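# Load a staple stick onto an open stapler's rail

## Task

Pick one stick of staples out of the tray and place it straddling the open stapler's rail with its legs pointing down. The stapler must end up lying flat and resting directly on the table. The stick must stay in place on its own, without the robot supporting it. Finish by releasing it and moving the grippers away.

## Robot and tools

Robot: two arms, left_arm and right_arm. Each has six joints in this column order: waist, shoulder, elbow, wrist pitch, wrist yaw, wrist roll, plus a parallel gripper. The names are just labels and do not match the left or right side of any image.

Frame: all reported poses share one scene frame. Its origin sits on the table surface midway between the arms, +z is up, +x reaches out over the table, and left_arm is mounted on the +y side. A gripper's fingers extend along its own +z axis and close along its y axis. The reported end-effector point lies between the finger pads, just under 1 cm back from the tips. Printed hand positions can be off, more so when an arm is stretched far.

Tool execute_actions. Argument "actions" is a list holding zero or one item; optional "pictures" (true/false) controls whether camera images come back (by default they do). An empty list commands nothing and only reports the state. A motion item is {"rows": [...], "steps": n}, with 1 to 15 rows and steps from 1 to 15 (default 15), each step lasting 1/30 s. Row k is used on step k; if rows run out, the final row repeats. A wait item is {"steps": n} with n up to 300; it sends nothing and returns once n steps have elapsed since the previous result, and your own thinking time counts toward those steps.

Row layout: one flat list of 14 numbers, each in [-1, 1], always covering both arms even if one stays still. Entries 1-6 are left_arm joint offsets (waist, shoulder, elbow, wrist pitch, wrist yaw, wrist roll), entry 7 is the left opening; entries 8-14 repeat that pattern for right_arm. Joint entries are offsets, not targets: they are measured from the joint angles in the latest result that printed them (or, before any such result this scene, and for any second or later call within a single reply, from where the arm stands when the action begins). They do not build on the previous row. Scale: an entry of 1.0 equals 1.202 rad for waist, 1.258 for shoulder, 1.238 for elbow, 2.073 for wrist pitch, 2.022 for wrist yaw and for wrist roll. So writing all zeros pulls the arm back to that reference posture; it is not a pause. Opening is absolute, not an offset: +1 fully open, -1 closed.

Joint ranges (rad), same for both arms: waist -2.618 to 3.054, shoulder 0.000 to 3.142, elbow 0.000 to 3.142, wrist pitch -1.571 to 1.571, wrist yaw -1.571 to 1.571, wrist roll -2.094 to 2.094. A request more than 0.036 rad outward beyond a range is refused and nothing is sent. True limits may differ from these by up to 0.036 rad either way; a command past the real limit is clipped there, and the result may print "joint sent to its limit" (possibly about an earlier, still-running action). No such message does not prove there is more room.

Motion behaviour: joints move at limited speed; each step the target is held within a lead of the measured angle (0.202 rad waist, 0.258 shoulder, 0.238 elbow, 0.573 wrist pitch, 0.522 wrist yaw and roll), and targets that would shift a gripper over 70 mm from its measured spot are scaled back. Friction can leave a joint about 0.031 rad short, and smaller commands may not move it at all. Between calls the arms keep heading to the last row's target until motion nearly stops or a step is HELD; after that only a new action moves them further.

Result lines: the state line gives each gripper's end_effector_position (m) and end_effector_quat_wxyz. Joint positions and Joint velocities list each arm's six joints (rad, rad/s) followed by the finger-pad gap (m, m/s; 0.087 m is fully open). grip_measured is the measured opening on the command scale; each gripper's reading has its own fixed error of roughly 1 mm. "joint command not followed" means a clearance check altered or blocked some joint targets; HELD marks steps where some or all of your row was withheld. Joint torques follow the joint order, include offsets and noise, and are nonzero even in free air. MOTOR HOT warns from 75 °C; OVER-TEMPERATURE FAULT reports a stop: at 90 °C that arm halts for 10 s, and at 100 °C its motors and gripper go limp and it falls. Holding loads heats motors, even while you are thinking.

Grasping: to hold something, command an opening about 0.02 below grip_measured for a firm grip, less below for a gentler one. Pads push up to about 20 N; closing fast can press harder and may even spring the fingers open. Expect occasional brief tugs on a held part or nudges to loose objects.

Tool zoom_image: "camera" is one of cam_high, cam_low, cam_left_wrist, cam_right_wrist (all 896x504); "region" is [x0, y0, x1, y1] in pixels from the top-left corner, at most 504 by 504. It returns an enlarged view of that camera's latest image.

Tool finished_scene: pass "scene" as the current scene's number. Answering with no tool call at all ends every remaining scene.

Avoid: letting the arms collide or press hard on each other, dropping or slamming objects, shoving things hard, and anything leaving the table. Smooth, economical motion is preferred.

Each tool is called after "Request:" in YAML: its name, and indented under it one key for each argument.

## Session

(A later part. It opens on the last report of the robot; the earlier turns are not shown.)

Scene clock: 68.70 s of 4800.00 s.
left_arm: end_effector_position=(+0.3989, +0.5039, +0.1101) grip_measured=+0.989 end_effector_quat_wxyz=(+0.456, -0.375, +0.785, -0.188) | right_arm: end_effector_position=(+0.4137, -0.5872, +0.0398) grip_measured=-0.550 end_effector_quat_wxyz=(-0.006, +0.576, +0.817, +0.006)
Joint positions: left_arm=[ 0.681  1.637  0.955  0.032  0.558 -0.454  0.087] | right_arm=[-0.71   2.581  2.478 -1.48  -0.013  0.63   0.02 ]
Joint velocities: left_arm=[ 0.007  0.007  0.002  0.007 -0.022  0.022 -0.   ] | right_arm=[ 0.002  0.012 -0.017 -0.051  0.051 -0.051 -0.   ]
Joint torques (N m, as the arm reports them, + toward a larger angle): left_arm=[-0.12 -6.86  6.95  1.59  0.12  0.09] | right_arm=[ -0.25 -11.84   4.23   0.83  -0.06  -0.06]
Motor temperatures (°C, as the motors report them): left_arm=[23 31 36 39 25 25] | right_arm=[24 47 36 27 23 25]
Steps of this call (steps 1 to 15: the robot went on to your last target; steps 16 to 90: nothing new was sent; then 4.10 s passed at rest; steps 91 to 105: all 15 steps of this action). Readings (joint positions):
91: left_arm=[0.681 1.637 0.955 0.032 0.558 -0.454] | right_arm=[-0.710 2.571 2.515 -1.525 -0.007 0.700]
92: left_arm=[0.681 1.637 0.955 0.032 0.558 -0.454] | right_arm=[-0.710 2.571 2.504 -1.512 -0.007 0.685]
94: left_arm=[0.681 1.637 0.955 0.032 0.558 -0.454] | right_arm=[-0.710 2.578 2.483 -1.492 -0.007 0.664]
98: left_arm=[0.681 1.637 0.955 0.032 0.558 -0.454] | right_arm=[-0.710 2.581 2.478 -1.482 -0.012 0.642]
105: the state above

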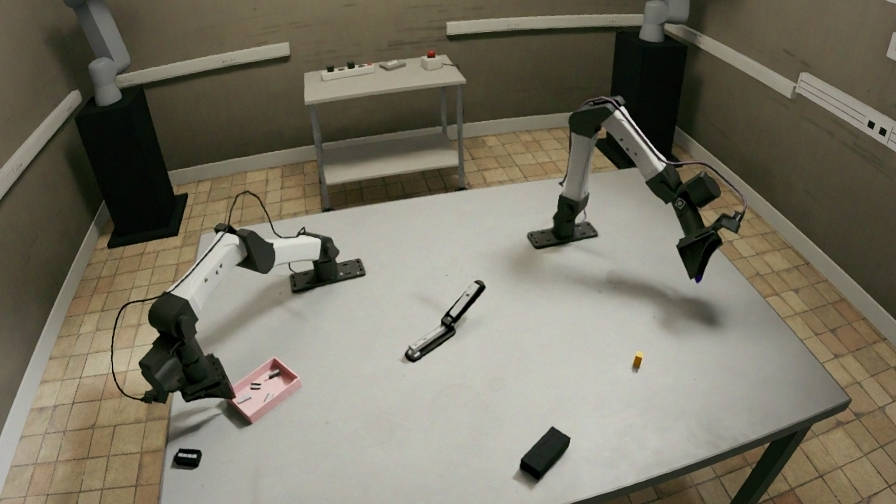

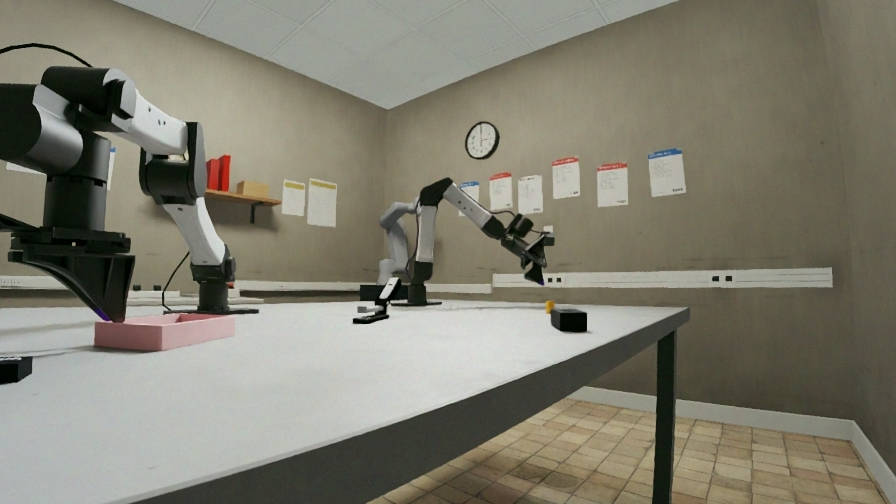

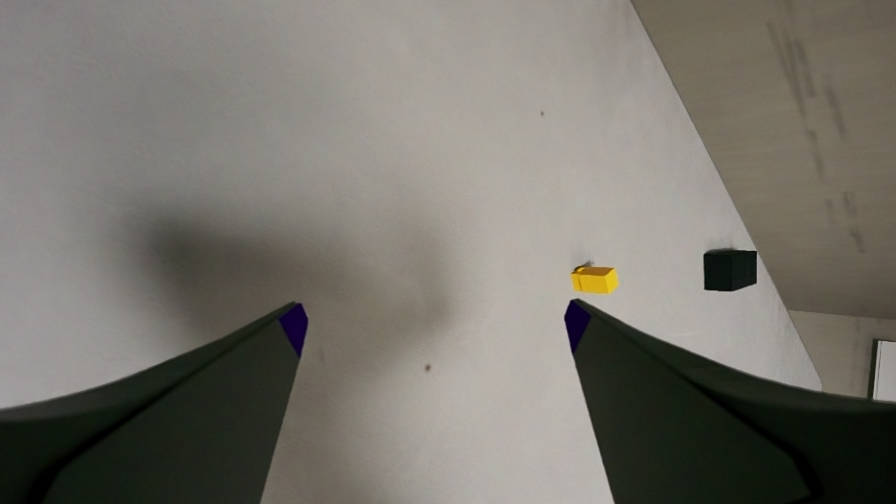

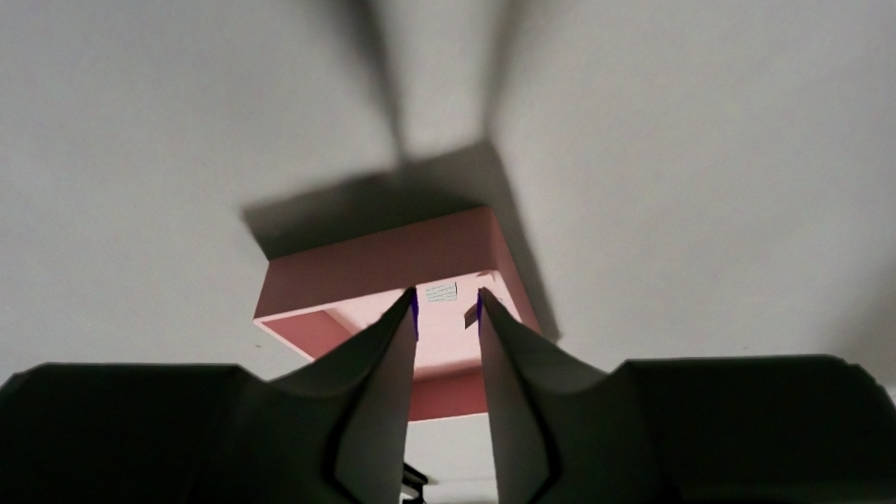

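Request:
execute_actions:
  actions:
    - {"rows":[[0,0,0,0,0,0,1,0,-0.08,-0.04,0,0,0,-0.55],[0,0,0,0,0,0,1,0,-0.08,-0.04,0,0,0,-0.55],[0,0,0,0,0,0,1,0,-0.08,-0.04,0,0,0,-0.55],[0,0,0,0,0,0,1,0,-0.08,-0.04,0,0,0,-0.55],[0,0,0,0,0,0,1,0.035,-0.08,-0.08,0,0,0.025,-0.55]]}

Scene clock: 78.63 s of 4800.00 s.
left_arm: end_effector_position=(+0.3989, +0.5039, +0.1101) grip_measured=+0.989 end_effector_quat_wxyz=(+0.456, -0.375, +0.785, -0.188) | right_arm: end_effector_position=(+0.4162, -0.5642, +0.0614) grip_measured=-0.550 end_effector_quat_wxyz=(+0.001, +0.574, +0.819, +0.006)
Joint positions: left_arm=[ 0.681  1.637  0.955  0.032  0.558 -0.454  0.087] | right_arm=[-0.667  2.491  2.4   -1.477 -0.012  0.667  0.02 ]
Joint velocities: left_arm=[-0.007  0.002 -0.007 -0.037 -0.022  0.022  0.001] | right_arm=[ 0.002  0.022 -0.007  0.022 -0.037  0.095 -0.001]
Joint torques (N m, as the arm reports them, + toward a larger angle): left_arm=[-0.04 -6.85  6.93  1.59  0.11  0.1 ] | right_arm=[ -0.41 -13.39   4.8    0.38  -0.13   0.12]
Motor temperatures (°C, as the motors report them): left_arm=[23 31 36 39 25 25] | right_arm=[24 47 36 27 23 25]
Steps of this call (steps 1 to 15: the robot went on to your last target; steps 16 to 90: nothing new was sent; then 6.43 s passed at rest; steps 91 to 105: all 15 steps of this action). Readings (joint positions):
91: left_arm=[0.681 1.637 0.955 0.032 0.558 -0.454] | right_arm=[-0.710 2.570 2.470 -1.478 -0.014 0.627]
92: left_arm=[0.681 1.637 0.955 0.032 0.558 -0.454] | right_arm=[-0.710 2.557 2.455 -1.478 -0.014 0.627]
94: left_arm=[0.681 1.637 0.955 0.032 0.558 -0.454] | right_arm=[-0.710 2.531 2.447 -1.480 -0.014 0.627]
98: left_arm=[0.681 1.637 0.955 0.032 0.558 -0.454] | right_arm=[-0.690 2.491 2.416 -1.477 -0.012 0.653]
105: the state above

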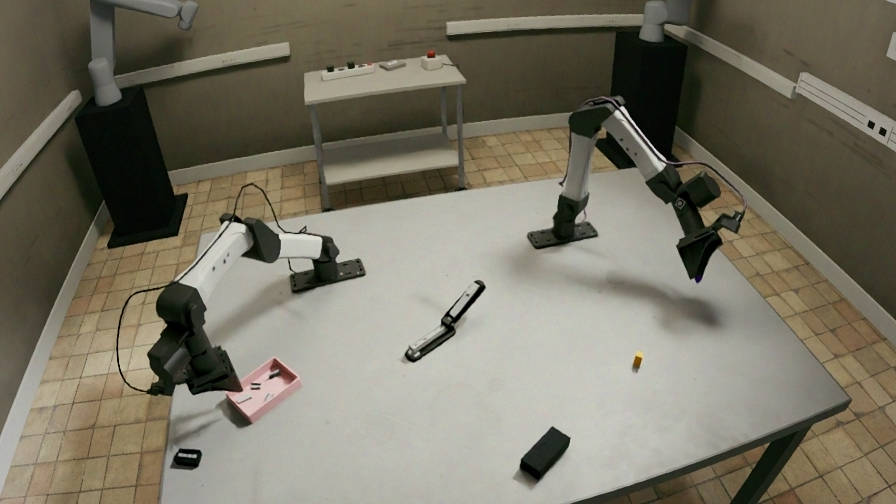

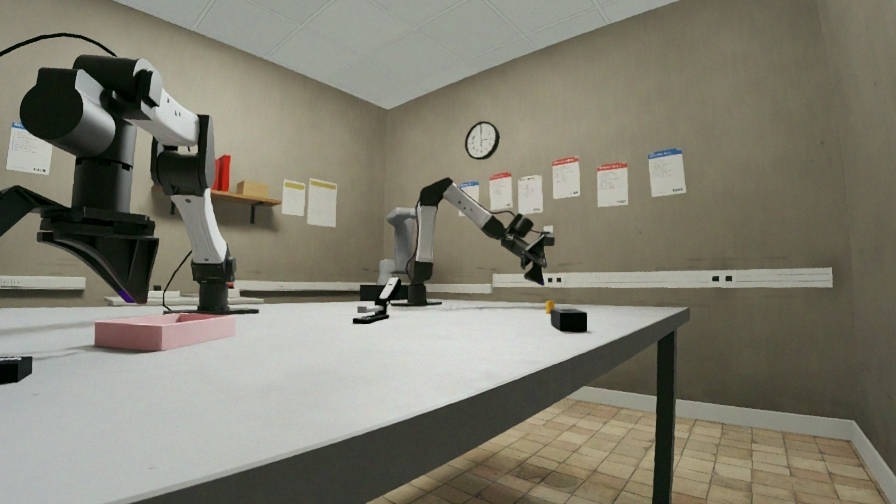

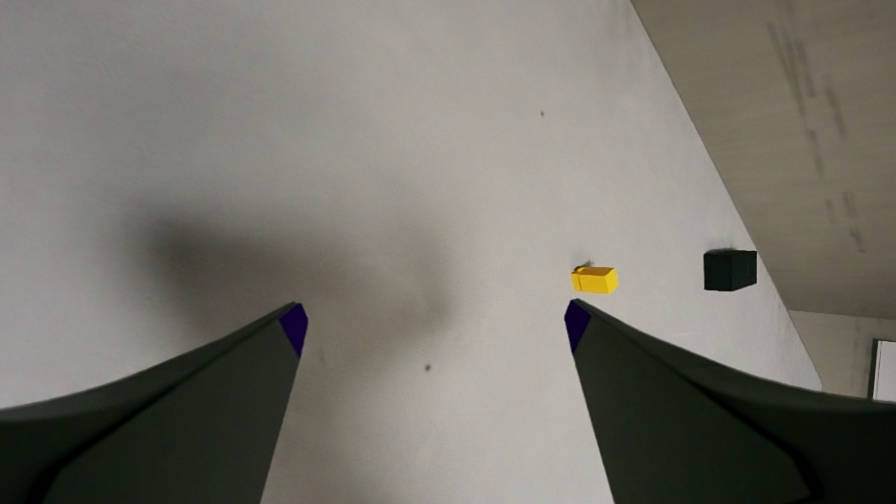

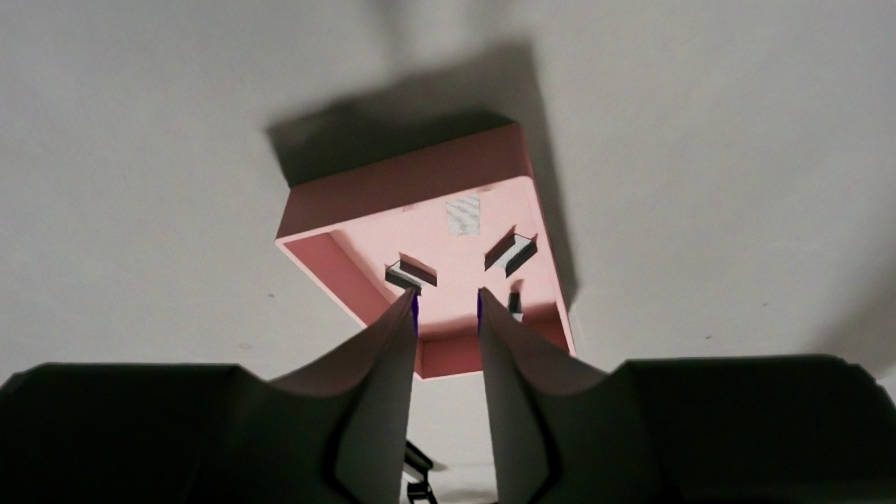

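Request:
execute_actions:
  actions:
    - {"rows":[[0,0,0,0,0,0,1,0,0,-0.14,0.08,0,0,-0.55]]}

Scene clock: 82.43 s of 4800.00 s.
left_arm: end_effector_position=(+0.3989, +0.5039, +0.1101) grip_measured=+0.989 end_effector_quat_wxyz=(+0.456, -0.375, +0.785, -0.188) | right_arm: end_effector_position=(+0.4120, -0.5613, +0.0184) grip_measured=-0.550 end_effector_quat_wxyz=(-0.018, +0.576, +0.817, +0.005)
Joint positions: left_arm=[ 0.681  1.637  0.955  0.032  0.558 -0.454  0.087] | right_arm=[-0.667  2.499  2.238 -1.344 -0.013  0.671  0.02 ]
Joint velocities: left_arm=[-0.007 -0.017 -0.012  0.051 -0.037  0.037  0.001] | right_arm=[-0.007  0.007  0.012 -0.066  0.051 -0.007 -0.   ]
Joint torques (N m, as the arm reports them, + toward a larger angle): left_arm=[ 0.07 -6.9   6.99  1.61  0.1   0.09] | right_arm=[ -0.27 -13.22   5.61   0.7   -0.12  -0.02]
Motor temperatures (°C, as the motors report them): left_arm=[23 31 36 40 25 25] | right_arm=[24 48 35 27 23 25]
Steps of this call (steps 1 to 15: the robot went on to your last target; steps 16 to 90: nothing new was sent; then 0.30 s passed at rest; steps 91 to 105: all 15 steps of this action). Readings (joint positions):
91: left_arm=[0.681 1.637 0.955 0.032 0.558 -0.454] | right_arm=[-0.667 2.485 2.369 -1.450 -0.012 0.671]
92: left_arm=[0.681 1.637 0.955 0.032 0.558 -0.454] | right_arm=[-0.667 2.476 2.327 -1.420 -0.012 0.671]
94: left_arm=[0.681 1.637 0.955 0.032 0.558 -0.454] | right_arm=[-0.667 2.481 2.271 -1.389 -0.012 0.671]
98: left_arm=[0.681 1.637 0.955 0.032 0.558 -0.454] | right_arm=[-0.667 2.499 2.239 -1.361 -0.012 0.671]
105: the state above

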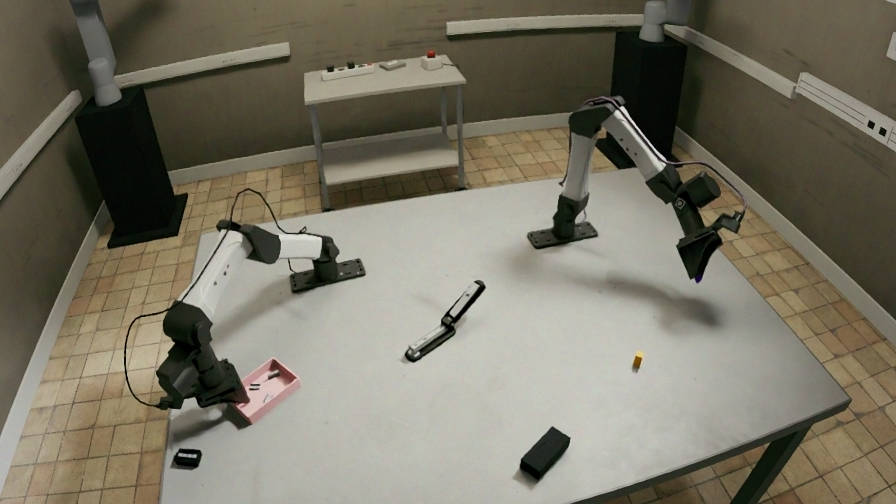

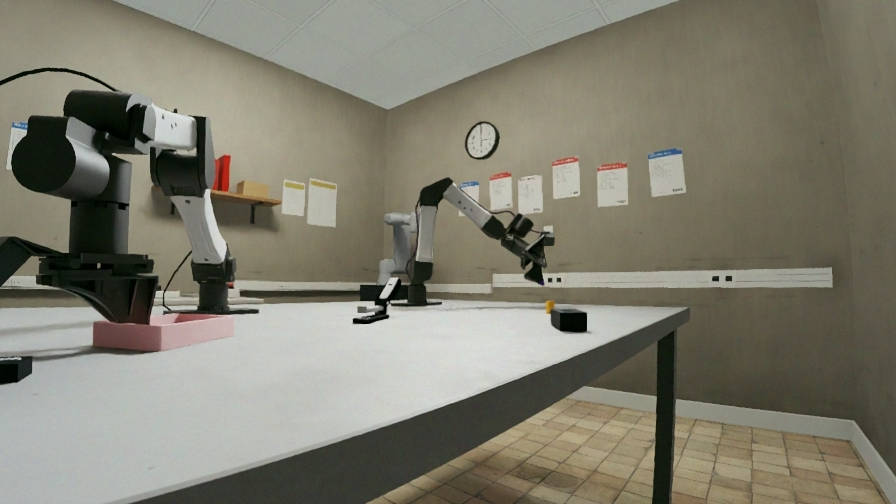

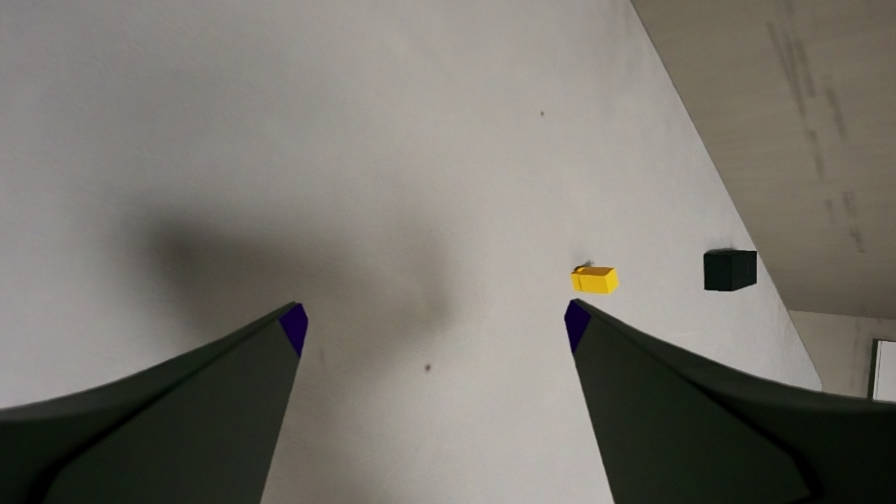

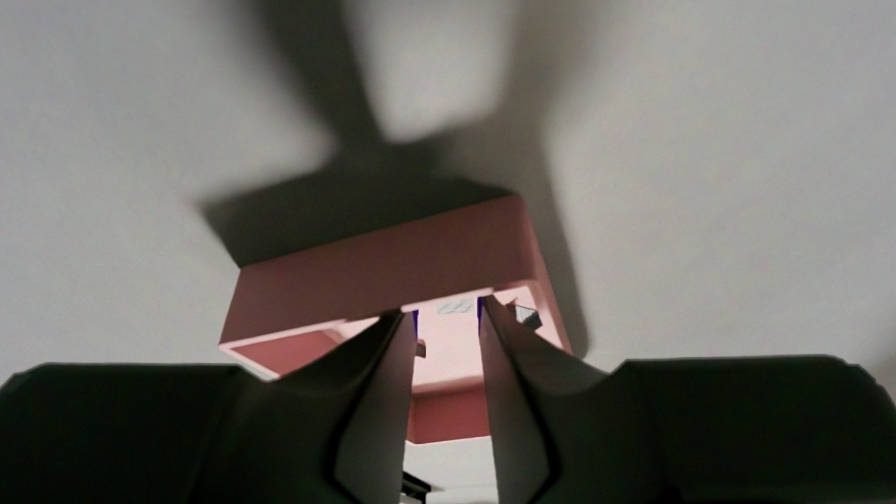

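Request:
execute_actions:
  actions:
    - {"rows":[[0,0,0,0,0,0,1,0,0.02,0,0.03,0,0,-0.55],[0,0,0,0,0,0,1,0,0.02,0,0.03,0,0,-0.55],[0,0,0,0,0,0,1,0,0.02,0,0.03,0,0,-0.55],[0,0,0,0,0,0,1,0,0.02,0,0.03,0,0,-0.55],[0,0,0,0,0,0,1,0,0.02,0,0.03,0,0,-0.55],[0,0,0,0,0,0,1,0,0.02,0,0.03,0,0,-0.55],[0,0,0,0,0,0,1,0,0.02,0,0.03,0,0,-0.62],[0,0,0,0,0,0,1,0,0.02,0,0.03,0,0,-0.68],[0,0,0,0,0,0,1,0,0.02,0,0.03,0,0,-0.72],[0,0,0,0,0,0,1,0,0.02,0,0.03,0,0,-0.76]]}

Scene clock: 91.80 s of 4800.00 s.
left_arm: end_effector_position=(+0.3989, +0.5039, +0.1101) grip_measured=+0.989 end_effector_quat_wxyz=(+0.456, -0.375, +0.785, -0.188) | right_arm: end_effector_position=(+0.4184, -0.5652, +0.0173) grip_measured=-0.743 end_effector_quat_wxyz=(-0.003, +0.576, +0.818, +0.006)
Joint positions: left_arm=[ 0.681  1.637  0.955  0.032  0.558 -0.454  0.087] | right_arm=[-0.667  2.499  2.238 -1.314 -0.013  0.671  0.011]
Joint velocities: left_arm=[-0.007 -0.007  0.002  0.022  0.051  0.051  0.   ] | right_arm=[ 0.007 -0.007 -0.012  0.007  0.066  0.037 -0.001]
Joint torques (N m, as the arm reports them, + toward a larger angle): left_arm=[ 0.02 -6.89  6.88  1.57  0.12  0.11] | right_arm=[ -0.29 -10.75   6.73   0.77  -0.11   0.02]
Motor temperatures (°C, as the motors report them): left_arm=[23 31 36 40 25 25] | right_arm=[24 49 35 27 23 25]
Steps of this call (steps 1 to 15: the robot went on to your last target; steps 16 to 90: nothing new was sent; then 5.87 s passed at rest; steps 91 to 105: all 15 steps of this action). Readings (joint positions):
91: left_arm=[0.681 1.637 0.955 0.032 0.558 -0.454] | right_arm=[-0.667 2.499 2.238 -1.341 -0.013 0.671]
92: left_arm=[0.681 1.637 0.955 0.032 0.558 -0.454] | right_arm=[-0.667 2.499 2.238 -1.337 -0.013 0.671]
94: left_arm=[0.681 1.637 0.955 0.032 0.558 -0.454] | right_arm=[-0.667 2.499 2.238 -1.329 -0.013 0.671]
98: left_arm=[0.681 1.637 0.955 0.032 0.558 -0.454] | right_arm=[-0.667 2.499 2.238 -1.321 -0.013 0.671]
105: the state above

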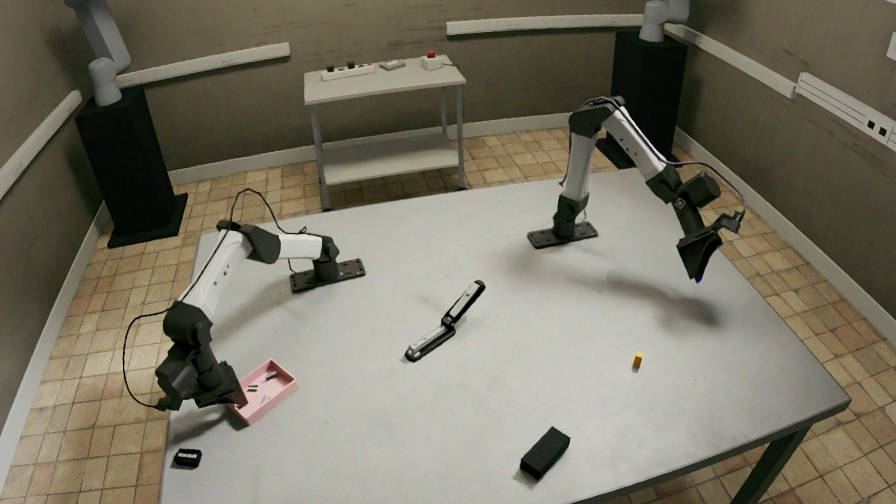

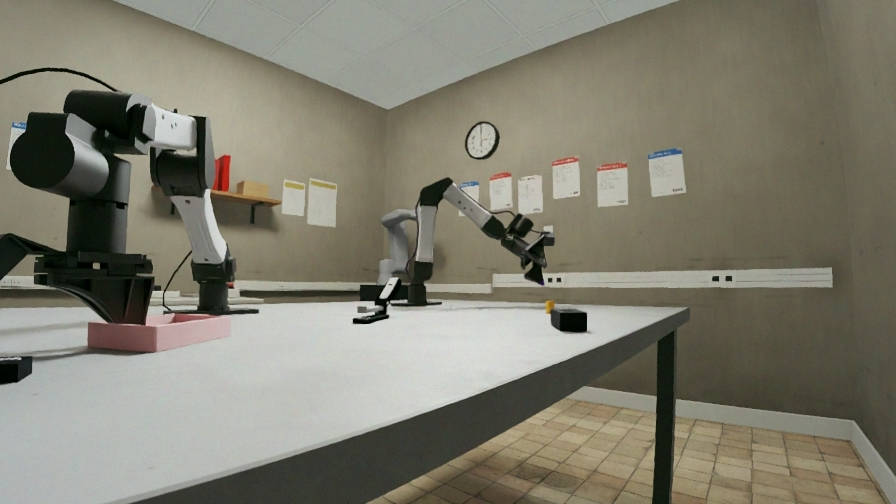

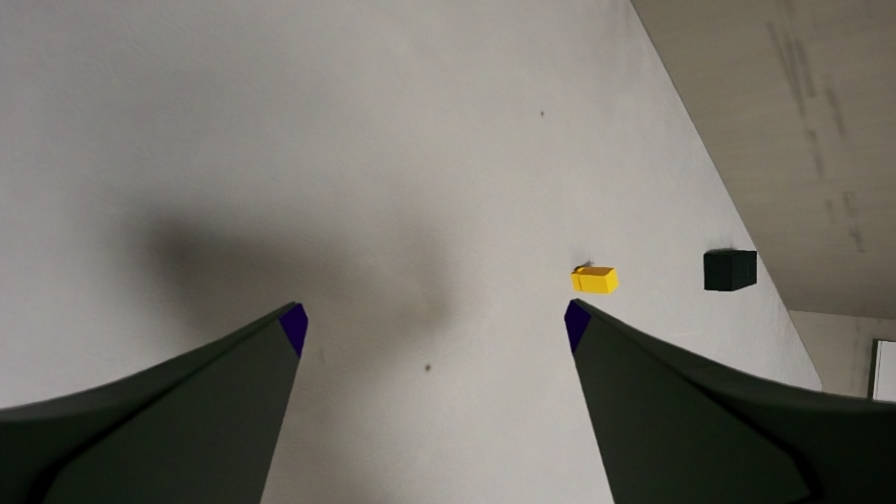

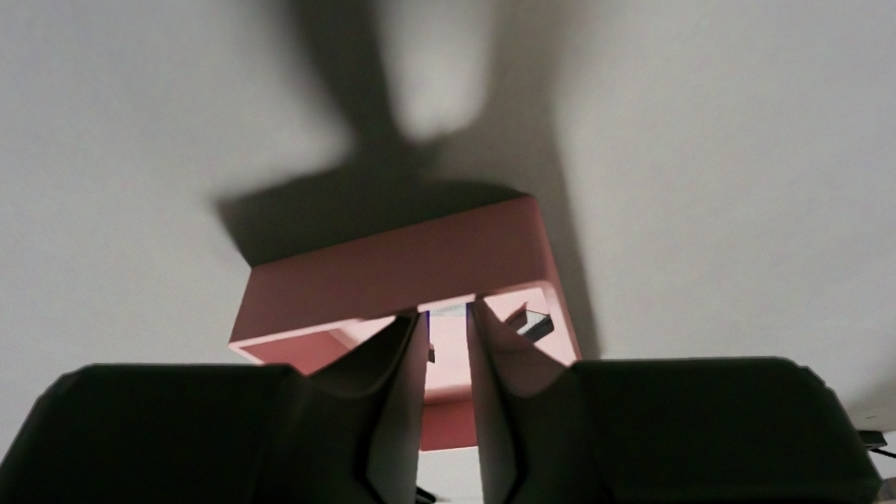

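Gripped. Lift.

Request:
execute_actions:
  actions:
    - {"rows":[[0,0,0,0,0,0,1,0,-0.2,0,-0.12,0,0,-0.77]]}

Scene clock: 97.60 s of 4800.00 s.
left_arm: end_effector_position=(+0.3989, +0.5039, +0.1101) grip_measured=+0.989 end_effector_quat_wxyz=(+0.456, -0.375, +0.785, -0.188) | right_arm: end_effector_position=(+0.3798, -0.5412, +0.1299) grip_measured=-0.743 end_effector_quat_wxyz=(+0.017, +0.576, +0.817, +0.008)
Joint positions: left_arm=[ 0.681  1.637  0.955  0.032  0.558 -0.454  0.087] | right_arm=[-0.667  2.237  2.232 -1.531 -0.013  0.671  0.011]
Joint velocities: left_arm=[ 0.002 -0.002 -0.002  0.022  0.051  0.037  0.001] | right_arm=[ 0.007  0.037 -0.002 -0.022  0.051 -0.037 -0.002]
Joint torques (N m, as the arm reports them, + toward a larger angle): left_arm=[ 0.01 -6.86  6.97  1.59  0.12  0.1 ] | right_arm=[ -0.28 -10.29   7.07   0.32  -0.12   0.03]
Motor temperatures (°C, as the motors report them): left_arm=[23 32 36 40 25 25] | right_arm=[24 48 35 27 23 25]
joint sent to its limit (right arm) — the command would take joint 4 (wrist pitch) past its lower limit, so that joint was sent only as far as its limit.
Steps of this call (steps 1 to 15: the robot went on to your last target; steps 16 to 90: nothing new was sent; then 2.30 s passed at rest; steps 91 to 105: all 15 steps of this action). Readings (joint positions):
91: left_arm=[0.681 1.637 0.955 0.032 0.558 -0.454] | right_arm=[-0.667 2.489 2.237 -1.323 -0.013 0.671]
92: left_arm=[0.681 1.637 0.955 0.032 0.558 -0.454] | right_arm=[-0.667 2.473 2.233 -1.348 -0.013 0.671]
94: left_arm=[0.681 1.637 0.955 0.032 0.558 -0.454] | right_arm=[-0.667 2.417 2.232 -1.397 -0.013 0.671]
98: left_arm=[0.681 1.637 0.955 0.032 0.558 -0.454] | right_arm=[-0.667 2.275 2.232 -1.476 -0.013 0.671]
105: the state above

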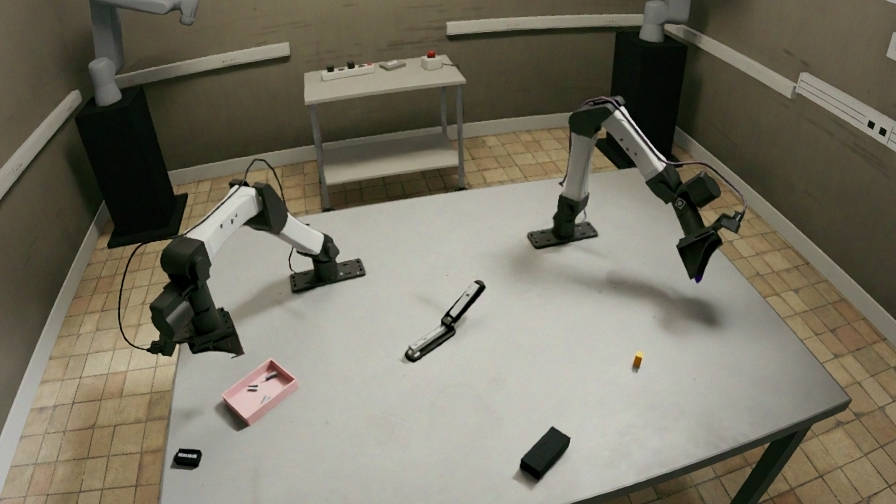

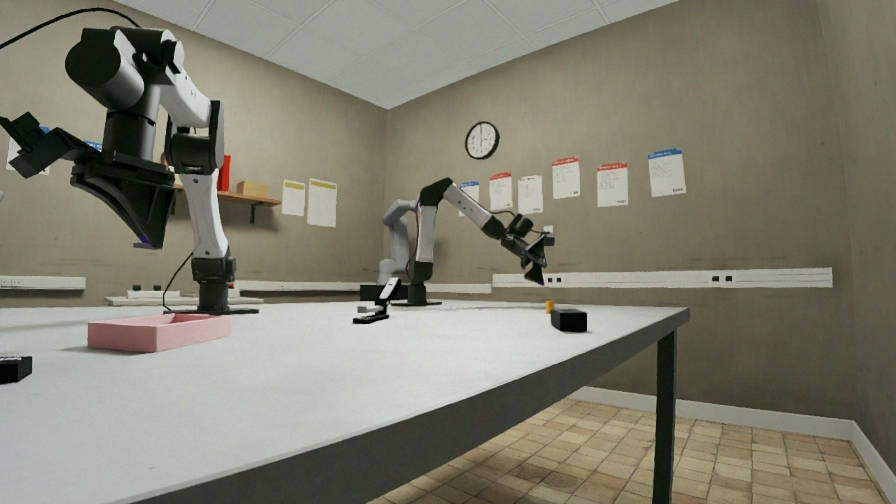

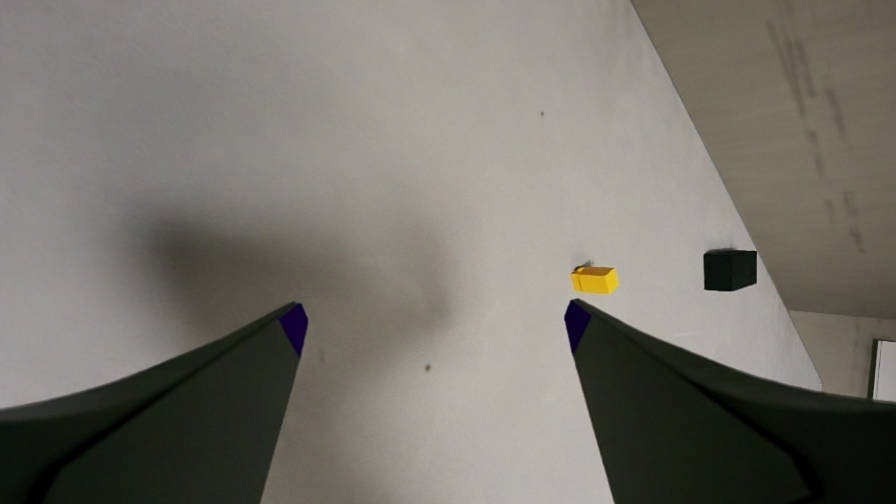

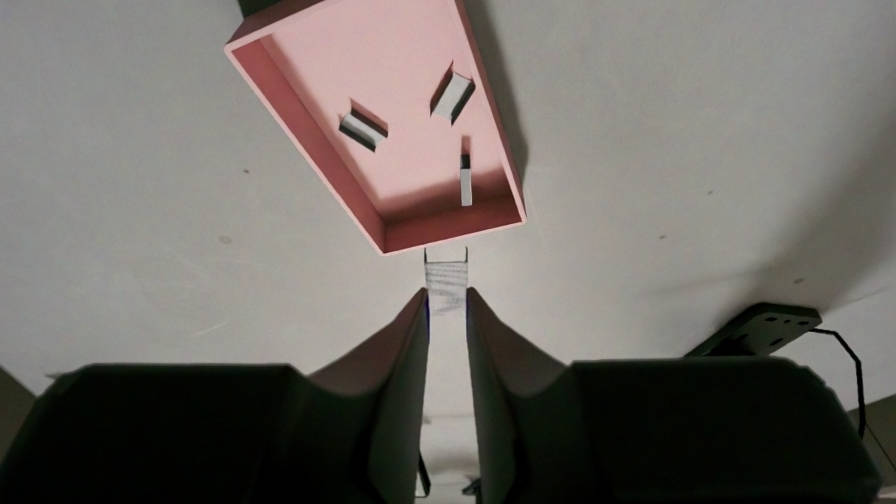

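Request:
execute_actions:
  actions:
    - {"rows":[[0,0,0,0,0,0,1,0.95,-0.24,-0.26,0.02,0,0.55,-0.77]]}
  pictures: false

Request:
execute_actions:
  actions:
    - {"steps":45}

Scene clock: 103.27 s of 4800.00 s.
left_arm: end_effector_position=(+0.3989, +0.5039, +0.1101) grip_measured=+0.989 end_effector_quat_wxyz=(+0.456, -0.375, +0.785, -0.188) | right_arm: end_effector_position=(+0.3827, -0.2172, +0.1643) grip_measured=-0.743 end_effector_quat_wxyz=(+0.014, +0.643, +0.765, +0.026)
Joint positions: left_arm=[ 0.681  1.637  0.955  0.032  0.558 -0.454  0.087] | right_arm=[ 0.134  1.958  1.937 -1.492 -0.008  1.642  0.011]
Joint velocities: left_arm=[-0.002 -0.022 -0.007  0.022  0.007  0.037  0.   ] | right_arm=[ 1.907  0.007 -0.051  0.007 -0.037  0.813 -0.   ]
Joint torques (N m, as the arm reports them, + toward a larger angle): left_arm=[-0.01 -6.95  6.91  1.62  0.13  0.07] | right_arm=[ -0.3  -10.65   4.72   0.42  -0.13   0.12]
Motor temperatures (°C, as the motors report them): left_arm=[23 32 37 40 25 25] | right_arm=[24 47 36 27 23 25]
joint sent to its limit (right arm) — the command would take joint 4 (wrist pitch) past its lower limit, so that joint was sent only as far as its limit.
Steps of this call (steps 1 to 30: the robot went on to your last target; steps 31 to 100: nothing new was sent; then 1.83 s passed at rest; steps 101 to 115: all 15 steps of this action). Readings (joint positions):
101: left_arm=[0.681 1.637 0.955 0.032 0.558 -0.454] | right_arm=[-0.656 2.216 2.198 -1.522 -0.009 0.723]
102: left_arm=[0.681 1.637 0.955 0.032 0.558 -0.454] | right_arm=[-0.637 2.179 2.140 -1.510 -0.005 0.787]
104: left_arm=[0.681 1.637 0.955 0.032 0.558 -0.454] | right_arm=[-0.563 2.096 2.037 -1.507 -0.003 0.922]
108: left_arm=[0.681 1.637 0.955 0.032 0.558 -0.454] | right_arm=[-0.338 1.983 1.958 -1.507 -0.004 1.244]
115: the state above

Scene clock: 104.77 s of 4800.00 s.
left_arm: end_effector_position=(+0.3989, +0.5039, +0.1101) grip_measured=+0.989 end_effector_quat_wxyz=(+0.456, -0.375, +0.785, -0.188) | right_arm: end_effector_position=(+0.3207, -0.0988, +0.1647) grip_measured=-0.743 end_effector_quat_wxyz=(+0.003, +0.558, +0.829, +0.032)
Joint positions: left_arm=[ 0.681  1.637  0.955  0.032  0.558 -0.454  0.087] | right_arm=[ 0.478  1.958  1.935 -1.488 -0.019  1.775  0.011]
Joint velocities: left_arm=[ 0.002  0.002  0.012 -0.066 -0.051  0.037 -0.   ] | right_arm=[-0.002  0.002 -0.002 -0.037  0.051 -0.037 -0.001]
Joint torques (N m, as the arm reports them, + toward a larger angle): left_arm=[-0.03 -7.    7.02  1.56  0.13  0.08] | right_arm=[ -0.5  -10.69   4.36   0.43  -0.05   0.12]
Motor temperatures (°C, as the motors report them): left_arm=[23 32 37 40 25 25] | right_arm=[24 47 35 27 23 25]
Steps of this call (steps 1 to 30: the robot went on to your last target; steps 31 to 45: nothing new was sent). Readings (joint positions):
1: left_arm=[0.681 1.637 0.955 0.032 0.558 -0.454] | right_arm=[0.202 1.958 1.936 -1.491 -0.009 1.666]
2: left_arm=[0.681 1.637 0.955 0.032 0.558 -0.454] | right_arm=[0.270 1.958 1.935 -1.490 -0.009 1.685]
4: left_arm=[0.681 1.637 0.955 0.032 0.558 -0.454] | right_arm=[0.402 1.958 1.935 -1.488 -0.012 1.716]
8: left_arm=[0.681 1.637 0.955 0.032 0.558 -0.454] | right_arm=[0.515 1.958 1.935 -1.488 -0.027 1.750]
45: the state above
All arms were judged still, so your last target was given up. Only a new action makes them travel on or press farther. Fingers that are still opening or closing keep moving.

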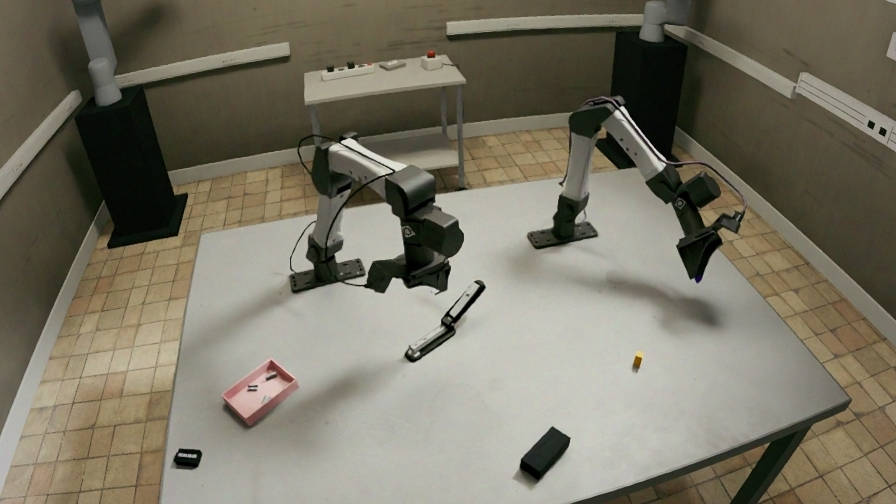

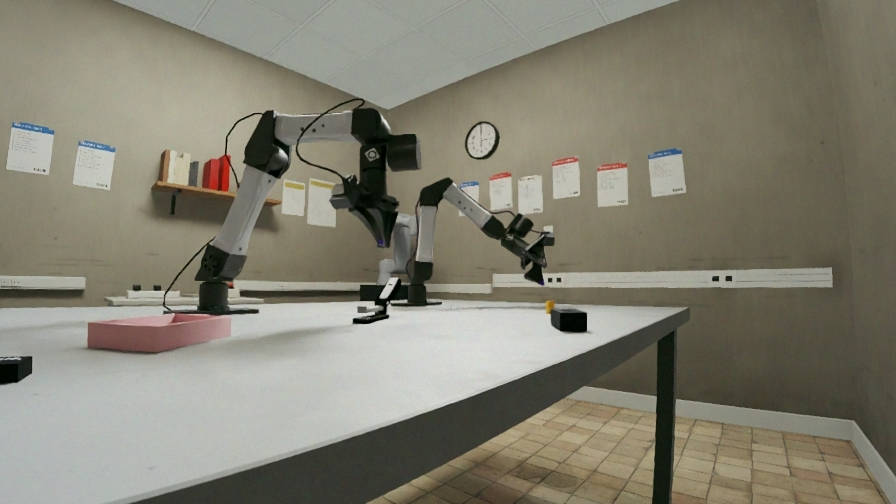

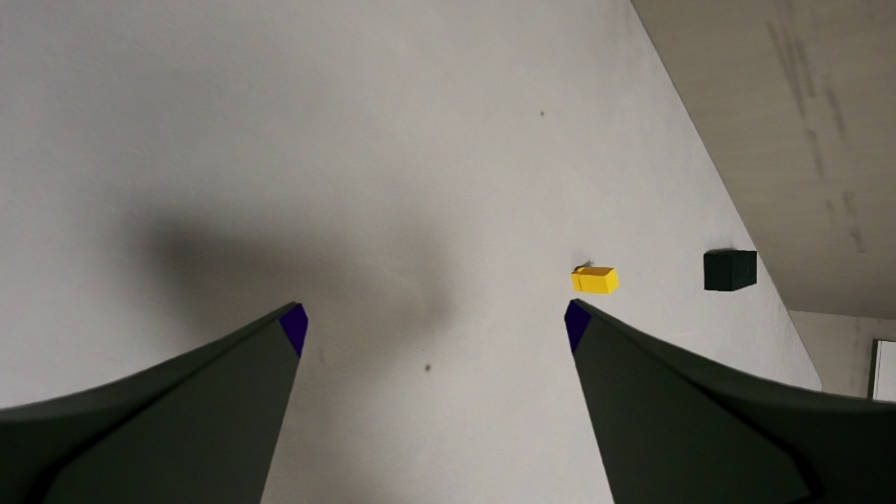

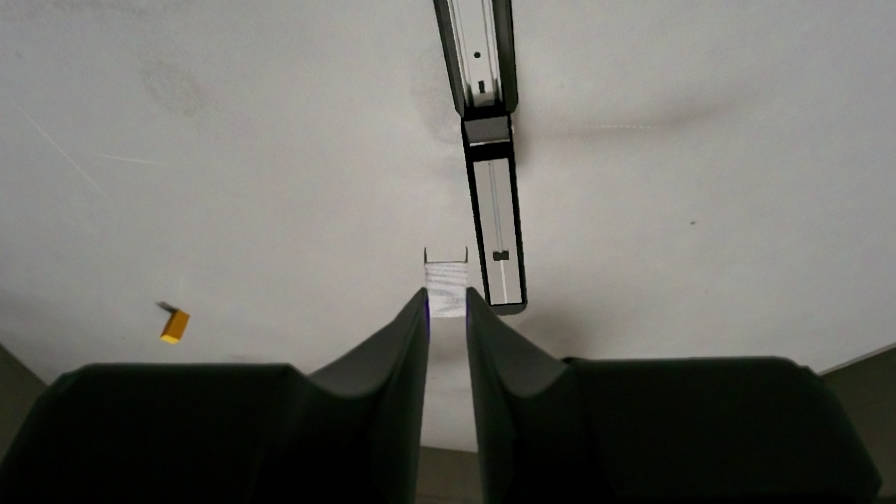

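Request:
execute_actions:
  actions:
    - {"rows":[[0,0,0,0,0,0,1,-0.085,0,-0.2,0.09,0,-0.1,-0.77]]}

Scene clock: 109.83 s of 4800.00 s.
left_arm: end_effector_position=(+0.3989, +0.5039, +0.1101) grip_measured=+0.989 end_effector_quat_wxyz=(+0.456, -0.375, +0.785, -0.188) | right_arm: end_effector_position=(+0.3267, -0.1424, +0.0989) grip_measured=-0.743 end_effector_quat_wxyz=(-0.017, +0.527, +0.850, -0.009)
Joint positions: left_arm=[ 0.681  1.637  0.955  0.032  0.558 -0.454  0.087] | right_arm=[ 0.368  1.971  1.694 -1.327 -0.019  1.589  0.011]
Joint velocities: left_arm=[-0.007 -0.002  0.007  0.007 -0.037  0.066  0.001] | right_arm=[-0.007  0.017 -0.012  0.081 -0.081 -0.007 -0.   ]
Joint torques (N m, as the arm reports them, + toward a larger angle): left_arm=[ 0.03 -6.94  7.01  1.58  0.12  0.1 ] | right_arm=[  0.27 -10.02   6.08   0.49  -0.1   -0.07]
Motor temperatures (°C, as the motors report them): left_arm=[23 32 37 40 25 25] | right_arm=[24 46 35 27 23 25]
Steps of this call (steps 1 to 90: nothing new was sent; then 1.57 s passed at rest; steps 91 to 105: all 15 steps of this action). Readings (joint positions):
91: left_arm=[0.681 1.637 0.955 0.032 0.558 -0.454] | right_arm=[0.469 1.949 1.896 -1.452 -0.022 1.745]
92: left_arm=[0.681 1.637 0.955 0.032 0.558 -0.454] | right_arm=[0.452 1.936 1.834 -1.415 -0.024 1.712]
94: left_arm=[0.681 1.637 0.955 0.032 0.558 -0.454] | right_arm=[0.404 1.944 1.743 -1.385 -0.024 1.665]
98: left_arm=[0.681 1.637 0.955 0.032 0.558 -0.454] | right_arm=[0.366 1.971 1.694 -1.355 -0.019 1.616]
105: the state above

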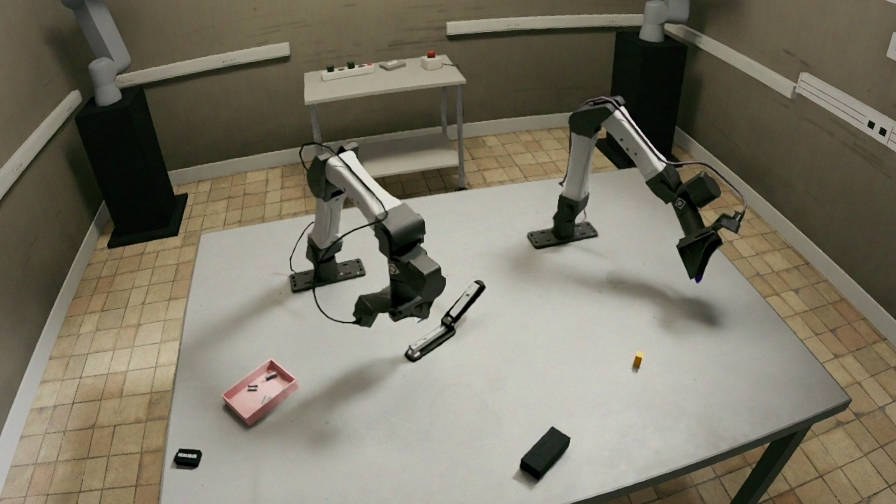

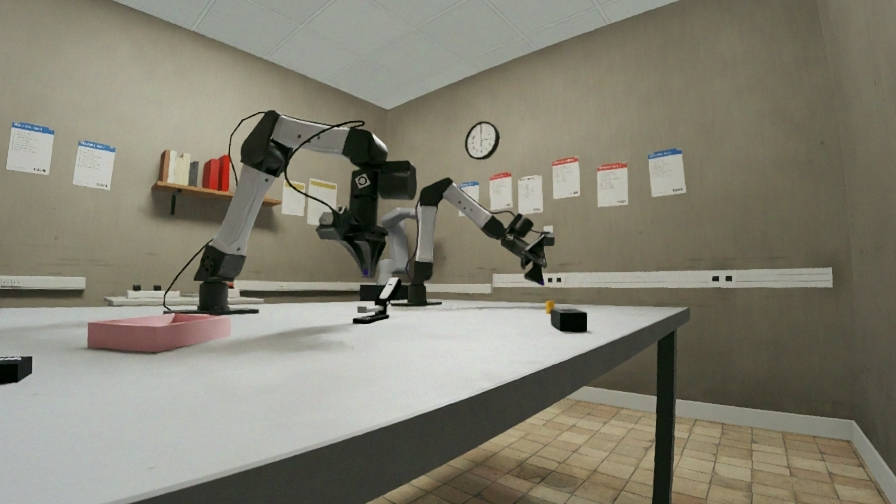

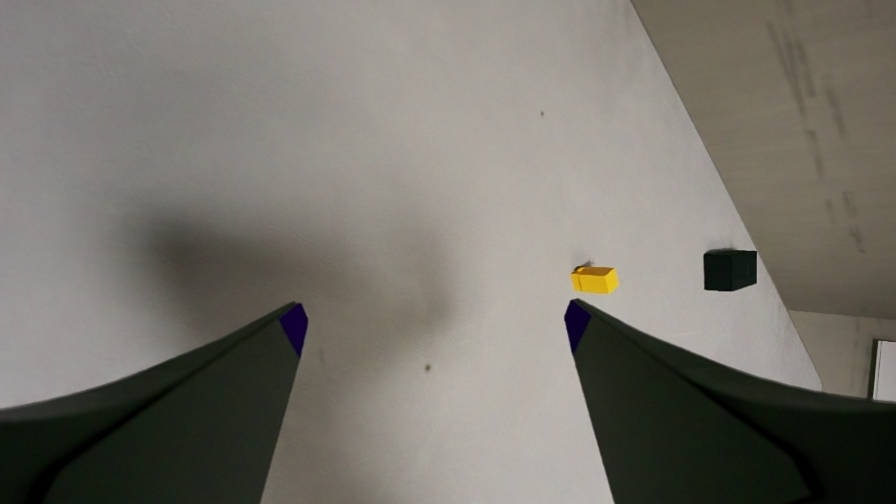

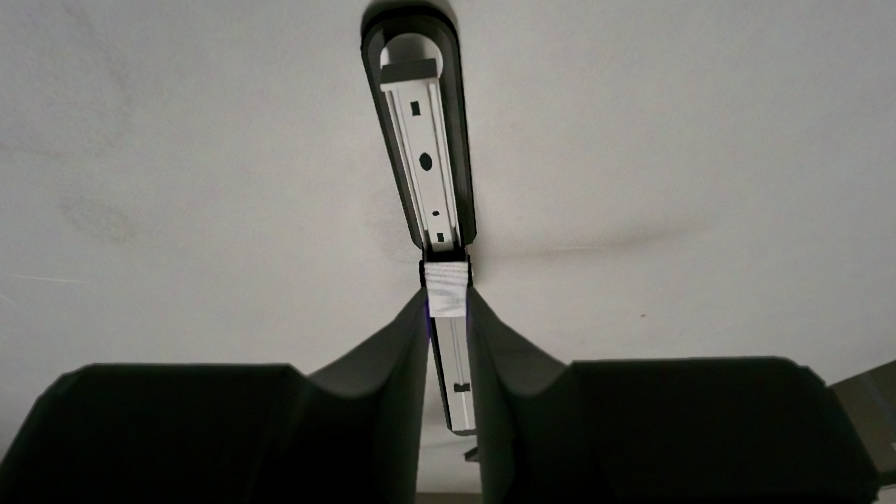

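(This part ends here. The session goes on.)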